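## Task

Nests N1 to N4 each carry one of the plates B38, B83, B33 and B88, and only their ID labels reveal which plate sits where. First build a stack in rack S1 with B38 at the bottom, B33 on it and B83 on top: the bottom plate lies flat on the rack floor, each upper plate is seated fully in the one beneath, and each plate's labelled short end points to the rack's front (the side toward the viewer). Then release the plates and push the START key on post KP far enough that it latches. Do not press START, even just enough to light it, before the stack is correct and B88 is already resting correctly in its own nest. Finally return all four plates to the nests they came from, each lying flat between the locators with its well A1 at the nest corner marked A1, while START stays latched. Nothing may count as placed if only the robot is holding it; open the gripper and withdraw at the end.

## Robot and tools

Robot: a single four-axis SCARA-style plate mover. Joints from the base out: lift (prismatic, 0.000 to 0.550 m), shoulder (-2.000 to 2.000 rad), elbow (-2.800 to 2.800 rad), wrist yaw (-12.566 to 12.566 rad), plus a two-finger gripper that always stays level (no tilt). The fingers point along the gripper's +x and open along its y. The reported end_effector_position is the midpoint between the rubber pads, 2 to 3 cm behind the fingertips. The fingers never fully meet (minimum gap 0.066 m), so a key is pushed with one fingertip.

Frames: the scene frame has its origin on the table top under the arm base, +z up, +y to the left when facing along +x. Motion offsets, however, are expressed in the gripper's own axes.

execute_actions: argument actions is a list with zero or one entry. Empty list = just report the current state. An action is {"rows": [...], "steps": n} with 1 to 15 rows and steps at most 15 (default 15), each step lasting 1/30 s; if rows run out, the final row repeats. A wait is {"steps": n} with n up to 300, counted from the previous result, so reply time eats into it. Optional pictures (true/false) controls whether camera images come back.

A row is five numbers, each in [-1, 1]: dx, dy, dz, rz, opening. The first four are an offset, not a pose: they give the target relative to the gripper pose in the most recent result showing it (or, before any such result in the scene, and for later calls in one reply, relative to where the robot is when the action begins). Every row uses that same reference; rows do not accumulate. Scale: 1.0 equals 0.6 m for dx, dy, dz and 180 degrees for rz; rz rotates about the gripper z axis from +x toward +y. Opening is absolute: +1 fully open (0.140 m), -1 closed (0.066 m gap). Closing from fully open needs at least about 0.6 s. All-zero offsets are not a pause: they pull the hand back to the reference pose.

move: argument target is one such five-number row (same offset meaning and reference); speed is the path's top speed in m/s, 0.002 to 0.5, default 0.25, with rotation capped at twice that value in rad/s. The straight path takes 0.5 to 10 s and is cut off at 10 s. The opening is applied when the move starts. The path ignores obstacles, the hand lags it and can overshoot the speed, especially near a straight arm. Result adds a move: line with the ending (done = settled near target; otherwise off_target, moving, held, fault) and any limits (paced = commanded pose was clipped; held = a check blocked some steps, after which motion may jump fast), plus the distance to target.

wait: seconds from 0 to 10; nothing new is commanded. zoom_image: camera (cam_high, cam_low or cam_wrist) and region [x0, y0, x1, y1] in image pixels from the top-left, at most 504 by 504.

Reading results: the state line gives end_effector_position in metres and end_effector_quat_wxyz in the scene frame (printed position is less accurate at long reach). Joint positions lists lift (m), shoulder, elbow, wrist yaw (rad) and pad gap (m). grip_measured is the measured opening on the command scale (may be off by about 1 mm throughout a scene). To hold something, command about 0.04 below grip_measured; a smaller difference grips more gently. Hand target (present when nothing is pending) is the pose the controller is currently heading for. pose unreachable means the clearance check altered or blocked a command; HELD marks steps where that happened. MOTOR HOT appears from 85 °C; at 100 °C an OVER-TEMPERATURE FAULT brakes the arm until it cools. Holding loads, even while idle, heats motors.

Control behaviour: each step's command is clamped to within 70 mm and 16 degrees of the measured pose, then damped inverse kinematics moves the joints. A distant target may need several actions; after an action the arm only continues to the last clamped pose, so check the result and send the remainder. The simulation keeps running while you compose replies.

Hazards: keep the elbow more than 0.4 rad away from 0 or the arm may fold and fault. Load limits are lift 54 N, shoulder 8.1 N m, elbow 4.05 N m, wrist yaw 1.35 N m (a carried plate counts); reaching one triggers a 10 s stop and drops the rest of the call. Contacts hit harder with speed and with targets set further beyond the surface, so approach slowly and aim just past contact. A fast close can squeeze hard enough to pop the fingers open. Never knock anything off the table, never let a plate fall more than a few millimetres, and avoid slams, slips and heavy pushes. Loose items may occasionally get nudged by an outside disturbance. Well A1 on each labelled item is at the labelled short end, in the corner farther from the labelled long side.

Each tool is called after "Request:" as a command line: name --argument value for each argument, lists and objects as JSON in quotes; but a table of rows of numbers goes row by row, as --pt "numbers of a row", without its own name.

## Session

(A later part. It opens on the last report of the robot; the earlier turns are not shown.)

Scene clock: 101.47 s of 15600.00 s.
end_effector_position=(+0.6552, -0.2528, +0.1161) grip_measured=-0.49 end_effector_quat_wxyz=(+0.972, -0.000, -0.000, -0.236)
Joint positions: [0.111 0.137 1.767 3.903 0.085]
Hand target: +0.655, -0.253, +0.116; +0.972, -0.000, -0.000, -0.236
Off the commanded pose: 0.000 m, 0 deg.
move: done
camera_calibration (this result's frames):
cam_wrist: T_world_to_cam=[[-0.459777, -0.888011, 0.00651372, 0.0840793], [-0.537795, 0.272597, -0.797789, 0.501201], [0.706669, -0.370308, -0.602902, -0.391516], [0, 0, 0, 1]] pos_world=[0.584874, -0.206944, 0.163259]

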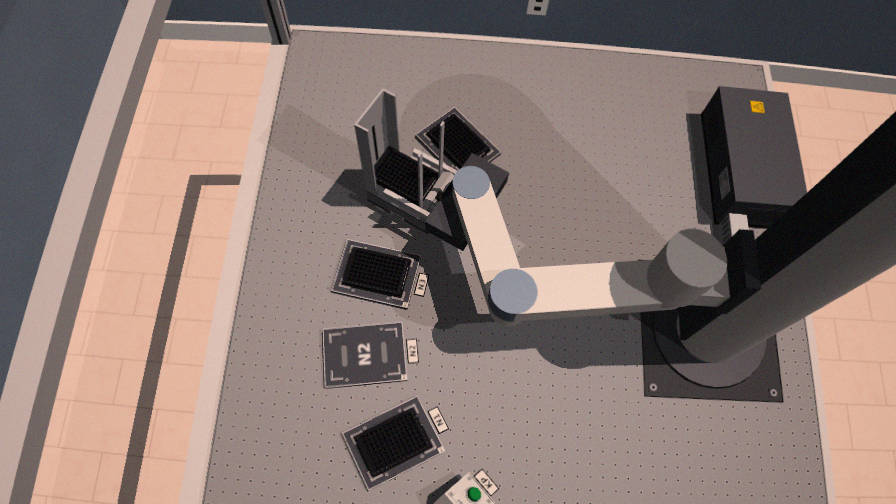

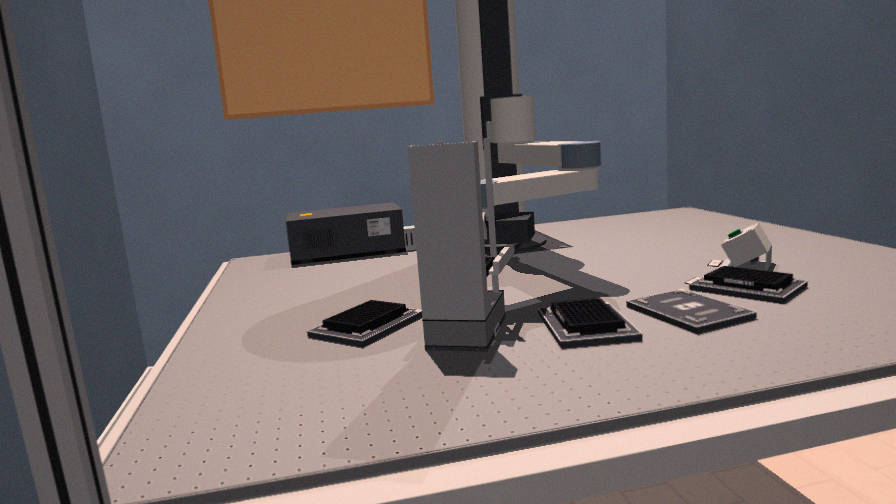

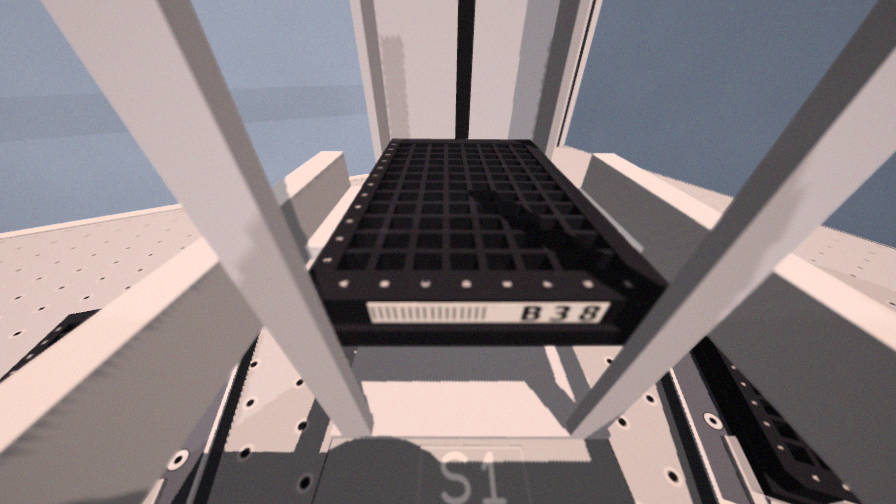

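Request:
move --target '[0,0,-0.062,0,-0.55]' --speed 0.03

Scene clock: 105.43 s of 15600.00 s.
end_effector_position=(+0.6552, -0.2528, +0.0788) grip_measured=-0.49 end_effector_quat_wxyz=(+0.972, -0.000, -0.000, -0.236)
Joint positions: [0.074 0.137 1.767 3.903 0.085]
Hand target: +0.655, -0.253, +0.079; +0.972, -0.000, -0.000, -0.236
Off the commanded pose: 0.000 m, 0 deg.
move: done
camera_calibration (this result's frames):
cam_wrist: T_world_to_cam=[[-0.459779, -0.88801, 0.00651372, 0.0843264], [-0.537795, 0.272599, -0.797789, 0.471461], [0.706668, -0.370309, -0.602902, -0.413995], [0, 0, 0, 1]] pos_world=[0.584878, -0.206943, 0.125979]

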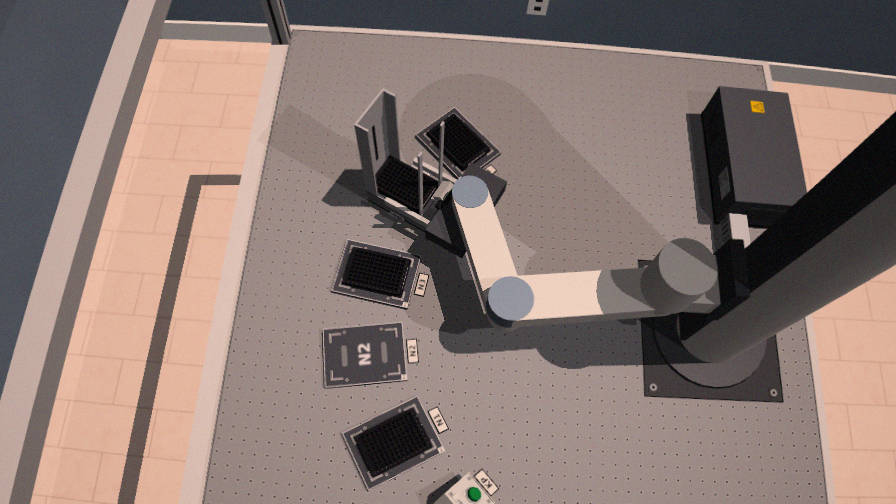

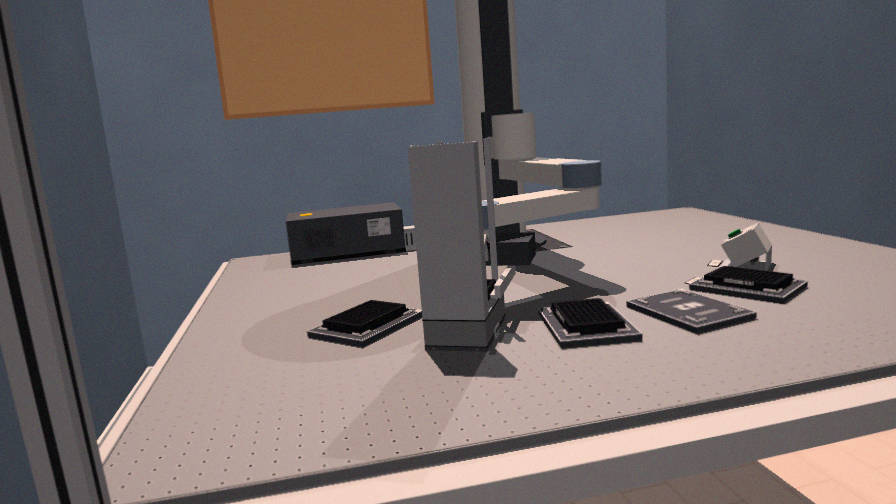

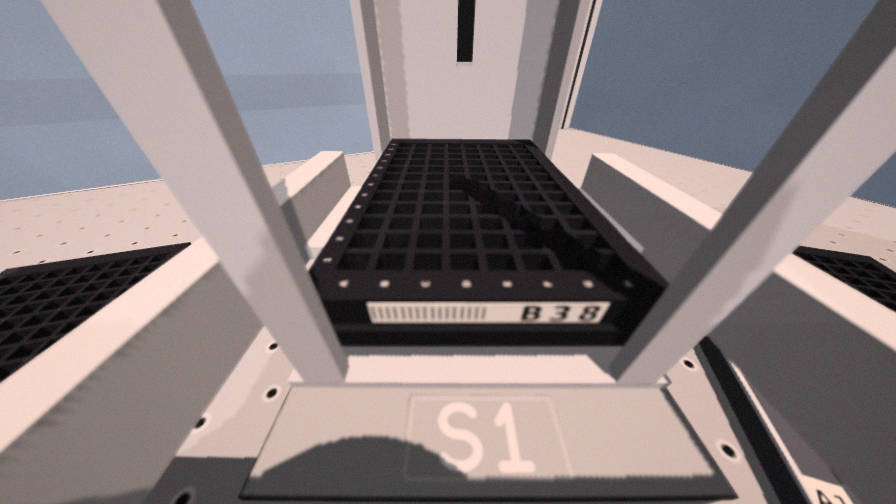

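Request:
move --target '[0,0,-0.011,0,-0.55]' --speed 0.01

Scene clock: 110.80 s of 15600.00 s.
end_effector_position=(+0.6552, -0.2528, +0.0722) grip_measured=-0.49 end_effector_quat_wxyz=(+0.972, -0.000, -0.000, -0.236)
Joint positions: [0.067 0.137 1.767 3.903 0.085]
Hand target: +0.655, -0.253, +0.072; +0.972, -0.000, -0.000, -0.236
Off the commanded pose: 0.000 m, 0 deg.
After step 90, 1.50 s passed at rest.
move: done
camera_calibration (this result's frames):
cam_wrist: T_world_to_cam=[[-0.459778, -0.88801, 0.00651372, 0.0843694], [-0.537795, 0.272598, -0.797789, 0.466197], [0.706669, -0.370309, -0.602902, -0.417973], [0, 0, 0, 1]] pos_world=[0.584878, -0.206943, 0.11938]

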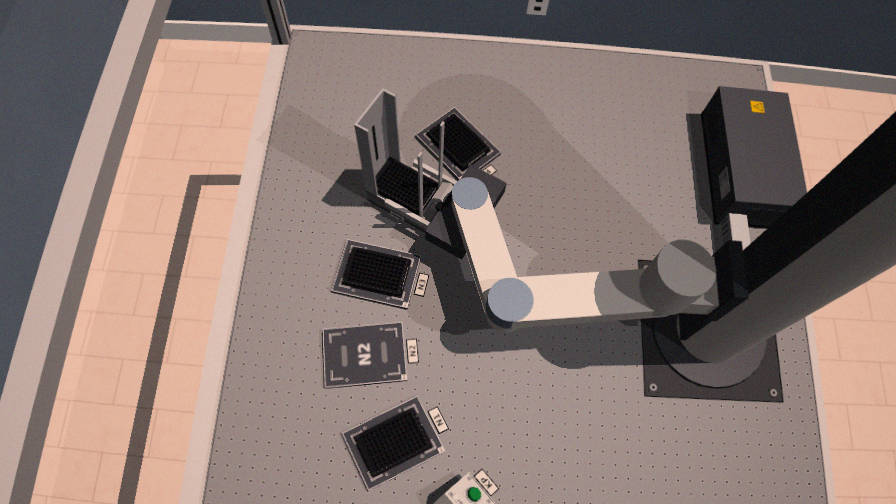

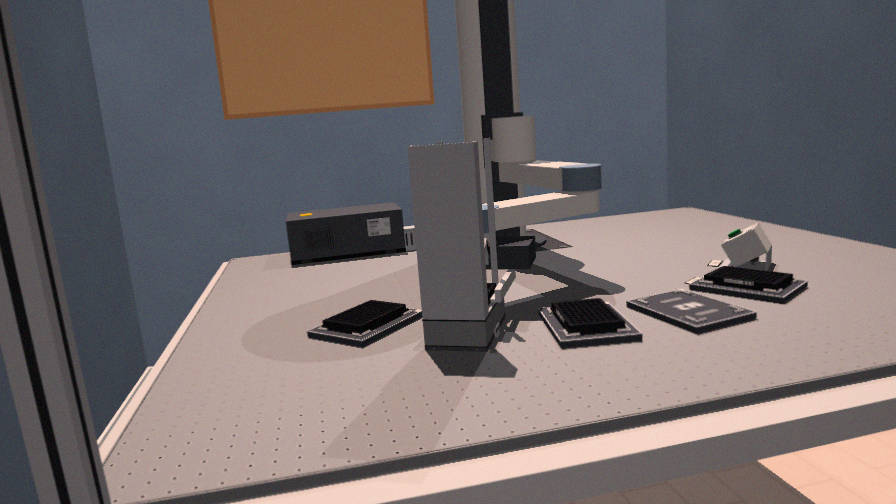

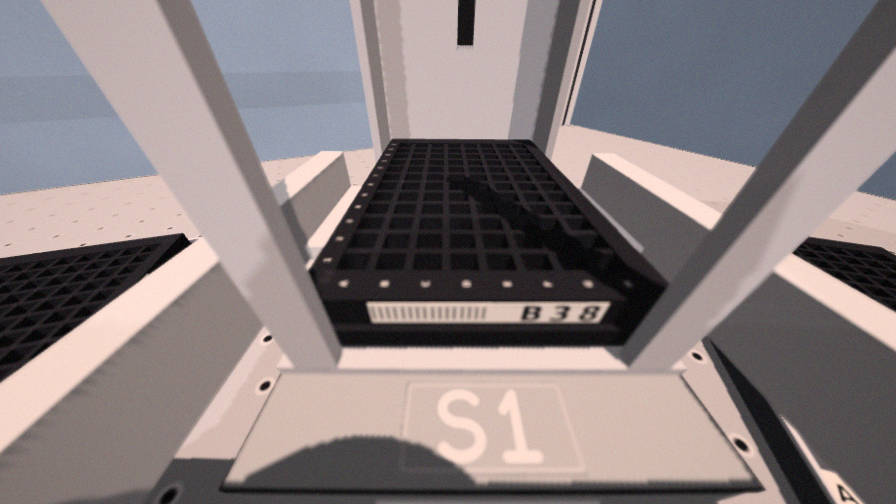

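Request:
move --target '[0,0,-0.002,0,-0.55]' --speed 0.01

Request:
move --target '[0,0,0,0,0.2]'

Request:
move --target '[-0.2,0,0.01,0,0.2]' --speed 0.15

Request:
move --target '[-0.302,0.618,-0.01,0.313,0.2]'

Scene clock: 118.87 s of 15600.00 s.
end_effector_position=(+0.6552, -0.2528, +0.0710) grip_measured=-0.49 end_effector_quat_wxyz=(+0.972, -0.000, -0.000, -0.236)
Joint positions: [0.066 0.137 1.767 3.903 0.085]
Hand target: +0.655, -0.253, +0.071; +0.972, -0.000, -0.000, -0.236
Off the commanded pose: 0.000 m, 0 deg.
After step 90, 4.37 s passed at rest.
move: done
camera_calibration (this result's frames):
cam_wrist: T_world_to_cam=[[-0.459778, -0.88801, 0.00651372, 0.0843769], [-0.537795, 0.272598, -0.797789, 0.465276], [0.706669, -0.370309, -0.602902, -0.418669], [0, 0, 0, 1]] pos_world=[0.584878, -0.206943, 0.118226]

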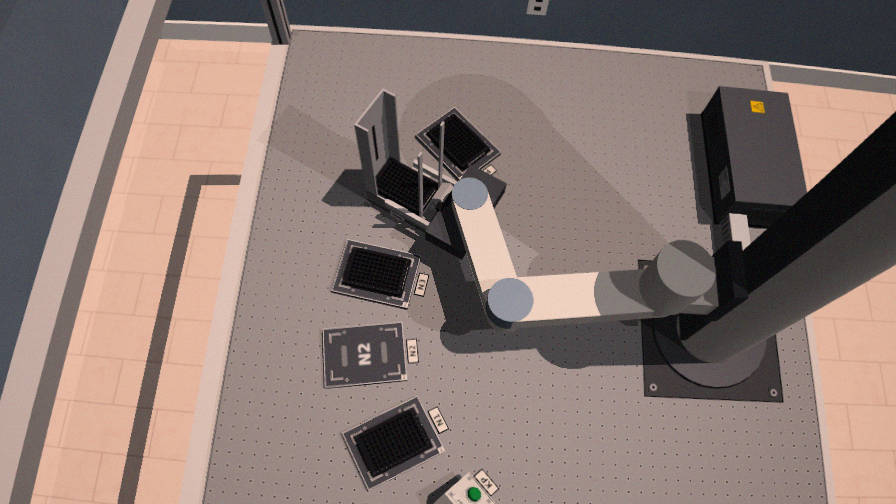

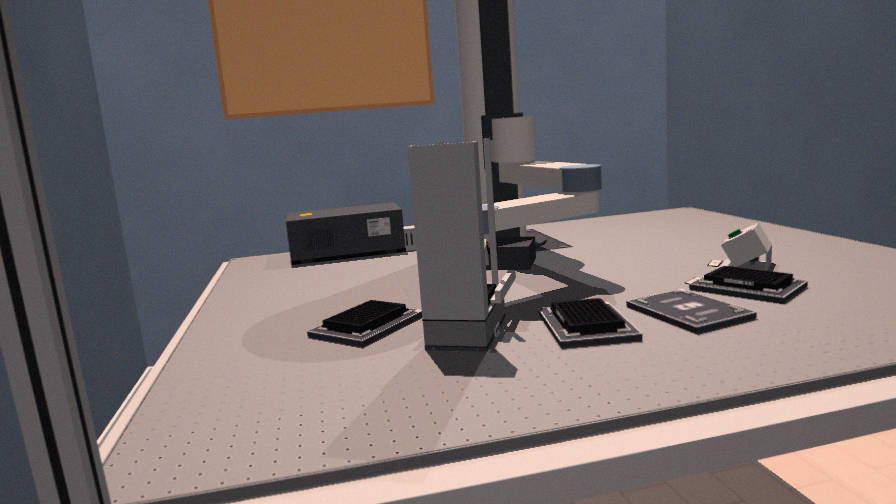

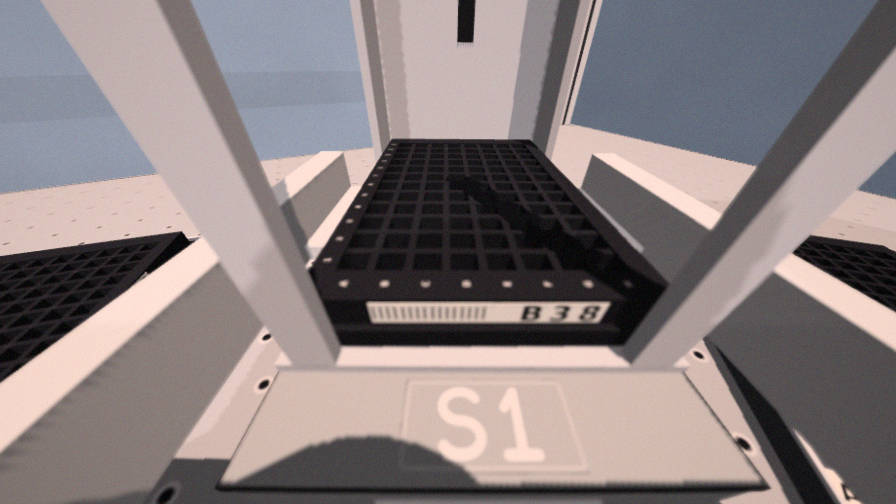

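Scene clock: 119.37 s of 15600.00 s.
end_effector_position=(+0.6552, -0.2528, +0.0710) grip_measured=+0.20 end_effector_quat_wxyz=(+0.972, -0.000, -0.000, -0.236)
Joint positions: [0.066 0.137 1.767 3.903 0.11 ]
Hand target: +0.655, -0.253, +0.071; +0.972, -0.000, -0.000, -0.236
Off the commanded pose: 0.000 m, 0 deg.
move: done
camera_calibration (this result's frames):
cam_wrist: T_world_to_cam=[[-0.459788, -0.888005, 0.00651372, 0.0843834], [-0.537792, 0.272604, -0.797789, 0.465276], [0.706664, -0.370317, -0.602902, -0.418668], [0, 0, 0, 1]] pos_world=[0.584878, -0.206943, 0.118226]

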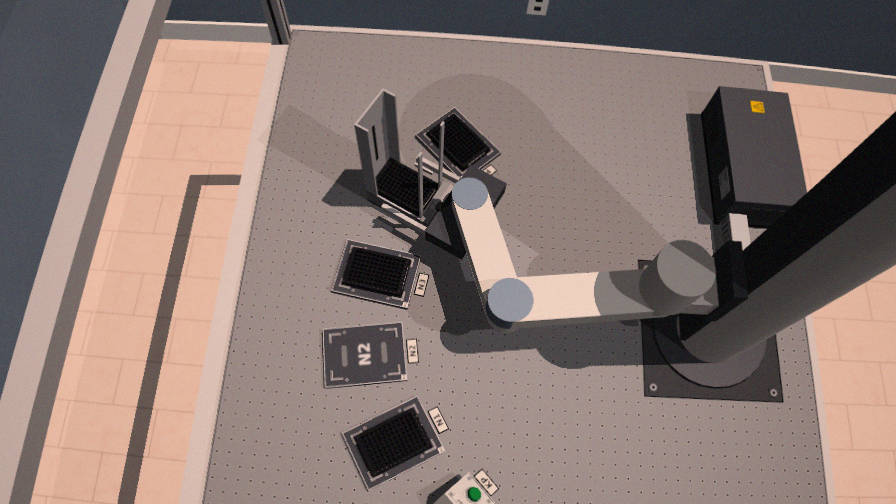

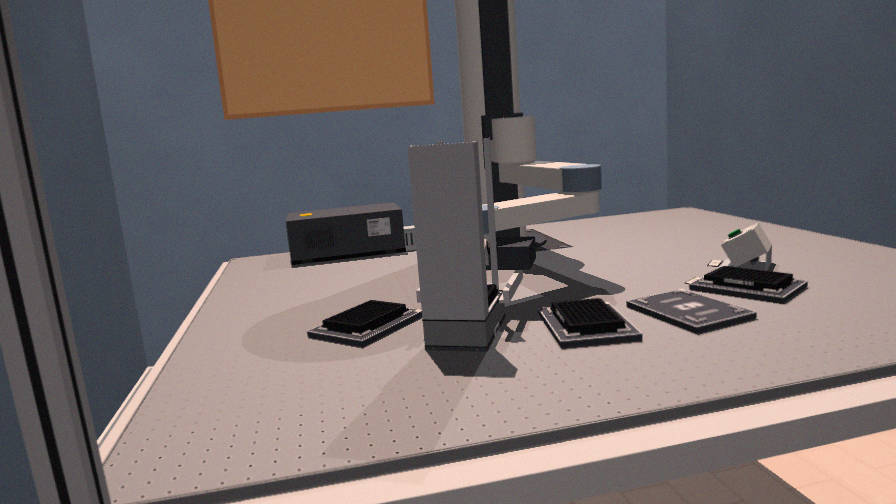

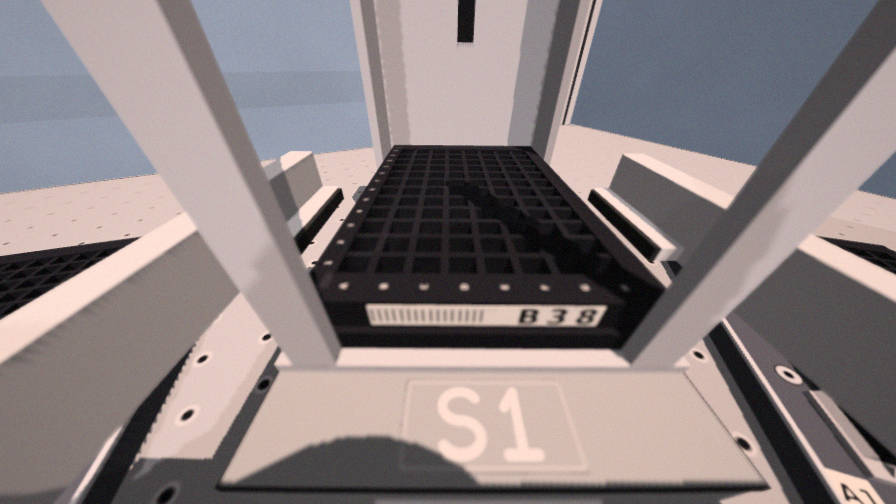

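Scene clock: 120.50 s of 15600.00 s.
end_effector_position=(+0.5485, -0.1978, +0.0770) grip_measured=+0.20 end_effector_quat_wxyz=(+0.972, -0.000, -0.000, -0.236)
Joint positions: [0.072 0.389 1.14  4.277 0.11 ]
Hand target: +0.549, -0.198, +0.077; +0.972, -0.000, -0.000, -0.236
Off the commanded pose: 0.000 m, 0 deg.
move: done
camera_calibration (this result's frames):
cam_wrist: T_world_to_cam=[[-0.460047, -0.887871, 0.00651372, 0.0843077], [-0.537712, 0.272761, -0.797789, 0.397655], [0.706556, -0.370523, -0.602902, -0.319308], [0, 0, 0, 1]] pos_world=[0.478219, -0.151922, 0.124184]

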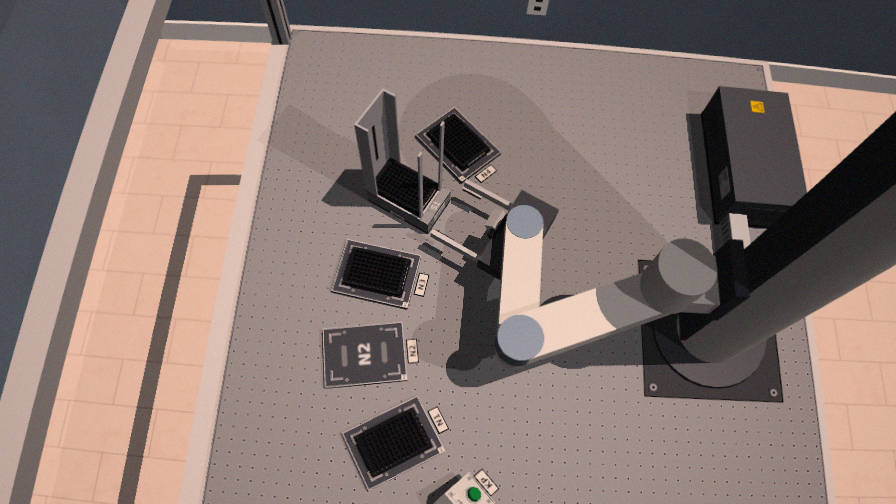

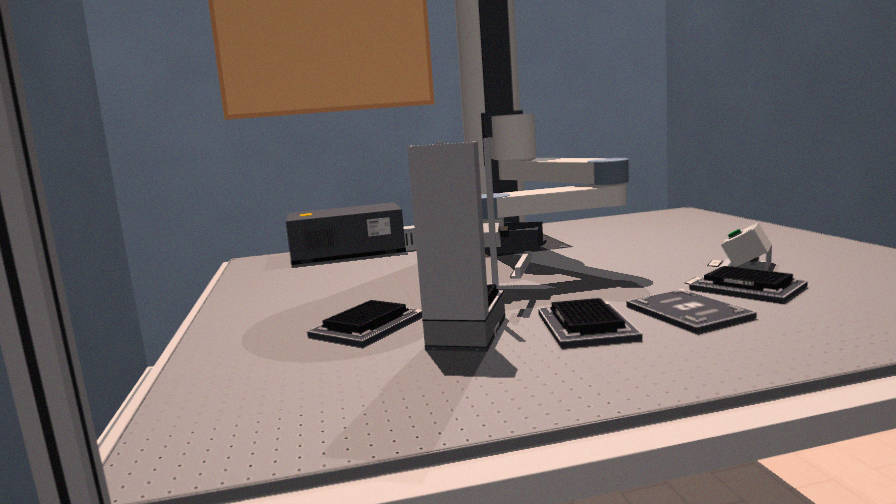

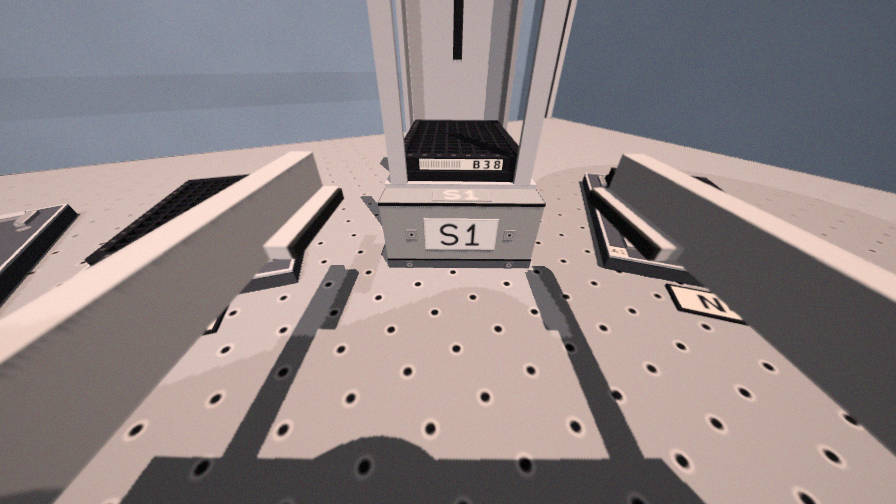

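Scene clock: 122.80 s of 15600.00 s.
end_effector_position=(+0.5577, +0.2150, +0.0710) grip_measured=+0.20 end_effector_quat_wxyz=(+0.968, -0.000, -0.000, +0.251)
Joint positions: [0.066 1.367 1.216 4.207 0.11 ]
Hand target: +0.558, +0.215, +0.071; +0.968, -0.000, -0.000, +0.250
Off the commanded pose: 0.000 m, 0 deg.
move: done
camera_calibration (this result's frames):
cam_wrist: T_world_to_cam=[[0.484508, -0.874763, 0.00651372, -0.0745191], [-0.524901, -0.296669, -0.797789, 0.400502], [0.699808, 0.383116, -0.602902, -0.334647], [0, 0, 0, 1]] pos_world=[0.480518, 0.181839, 0.118242]

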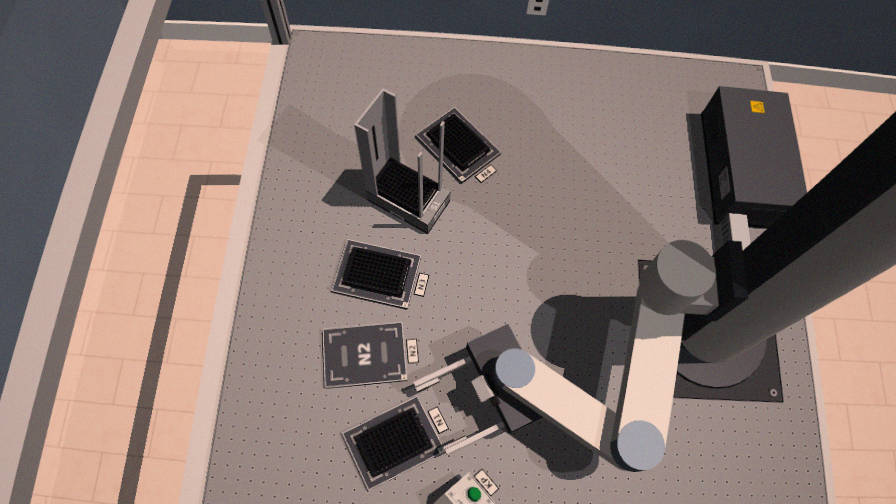

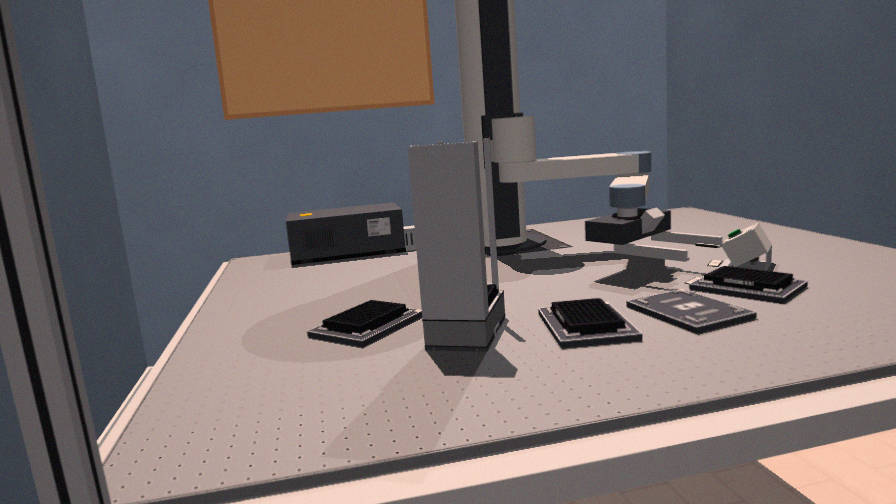

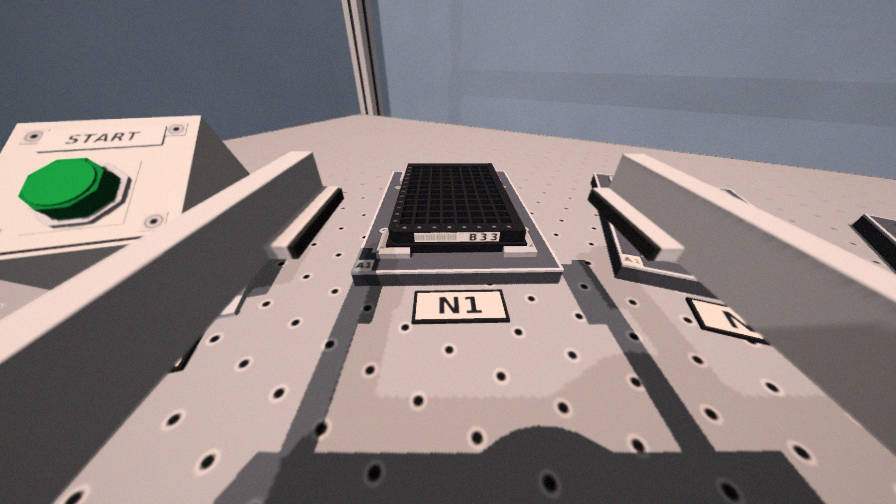

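Request:
move --target '[0.15,0.007,-0.04,0.005,0.2]' --speed 0.15

Request:
move --target '[0,0,-0.0285,0,0.0]' --speed 0.04

Scene clock: 127.13 s of 15600.00 s.
end_effector_position=(+0.6343, +0.2624, +0.0470) grip_measured=+0.20 end_effector_quat_wxyz=(+0.966, -0.000, -0.000, +0.258)
Joint positions: [0.042 1.178 1.685 3.944 0.11 ]
Hand target: +0.634, +0.262, +0.047; +0.966, -0.000, -0.000, +0.258
Off the commanded pose: 0.000 m, 0 deg.
After step 90, 0.37 s passed at rest.
move: done
camera_calibration (this result's frames):
cam_wrist: T_world_to_cam=[[0.498413, -0.866916, 0.00651372, -0.0808881], [-0.520097, -0.305012, -0.797789, 0.43475], [0.693602, 0.39424, -0.602902, -0.419911], [0, 0, 0, 1]] pos_world=[0.557679, 0.228027, 0.0942005]

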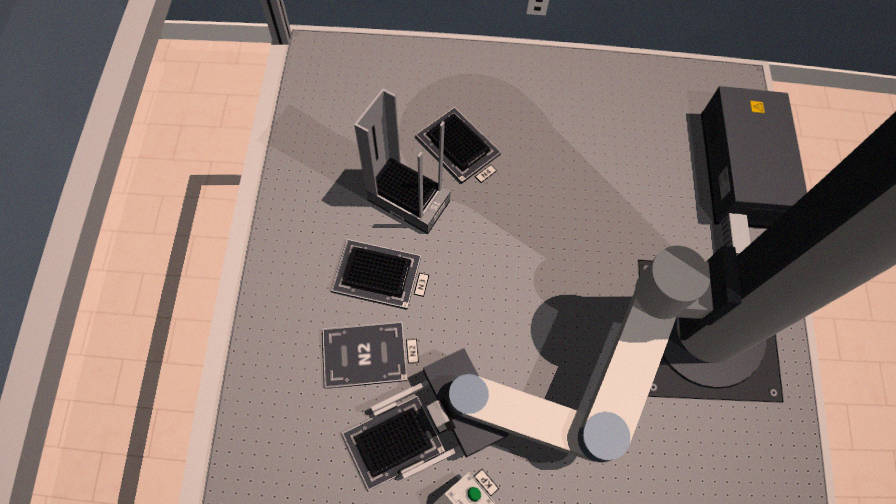

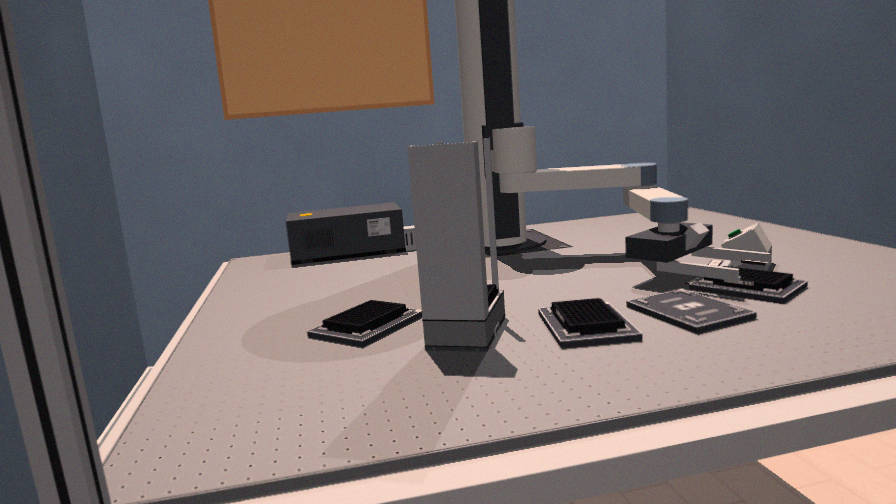

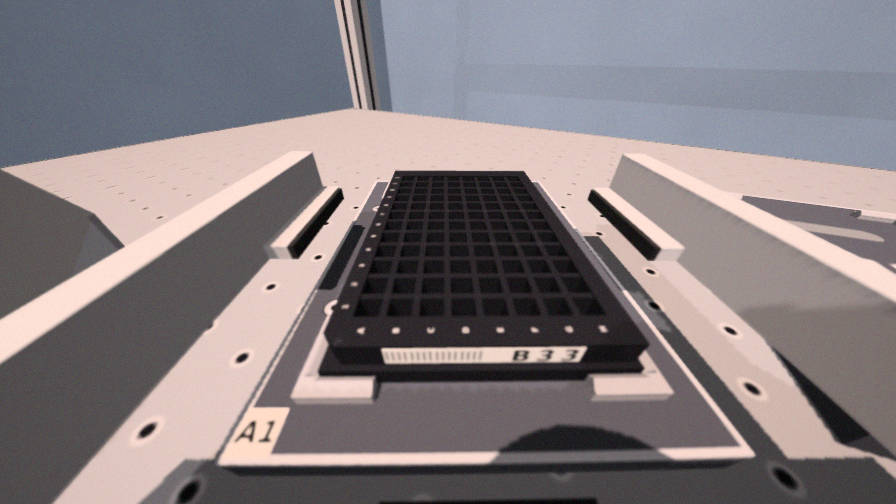

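Scene clock: 127.83 s of 15600.00 s.
end_effector_position=(+0.6343, +0.2624, +0.0298) grip_measured=+0.00 end_effector_quat_wxyz=(+0.966, -0.000, -0.000, +0.258)
Joint positions: [0.025 1.178 1.685 3.944 0.103]
Hand target: +0.634, +0.262, +0.030; +0.966, -0.000, -0.000, +0.258
Off the commanded pose: 0.000 m, 0 deg.
move: done
camera_calibration (this result's frames):
cam_wrist: T_world_to_cam=[[0.498407, -0.866919, 0.00651372, -0.0807735], [-0.520099, -0.305009, -0.797789, 0.421055], [0.693605, 0.394236, -0.602902, -0.430261], [0, 0, 0, 1]] pos_world=[0.557679, 0.228026, 0.0770337]

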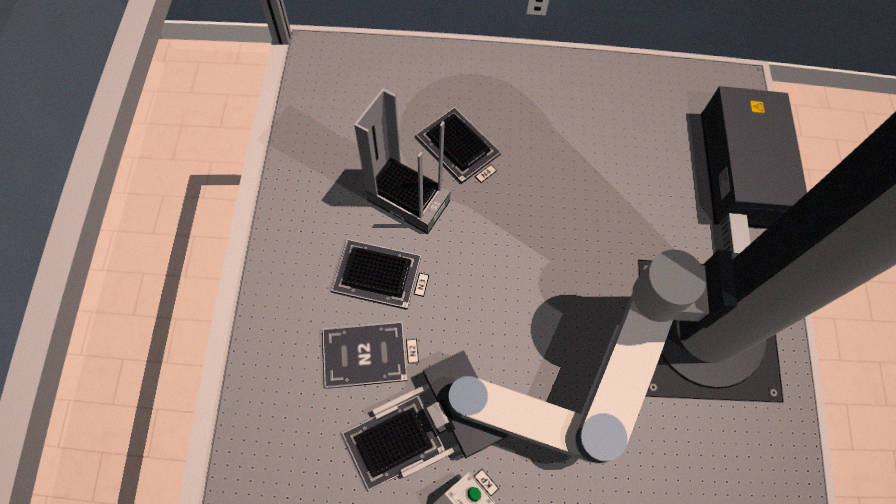

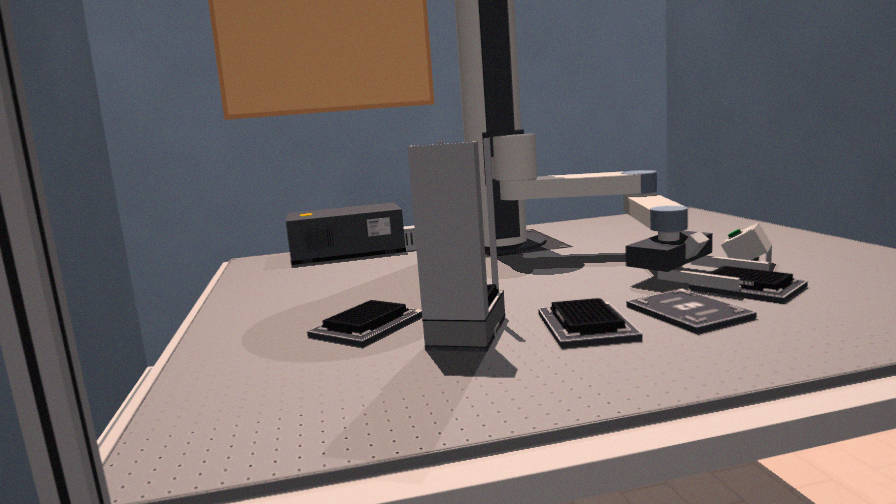

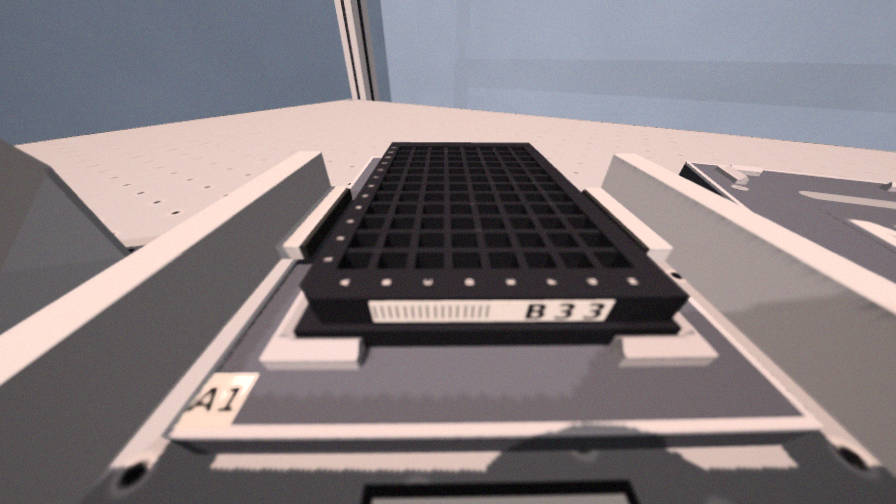

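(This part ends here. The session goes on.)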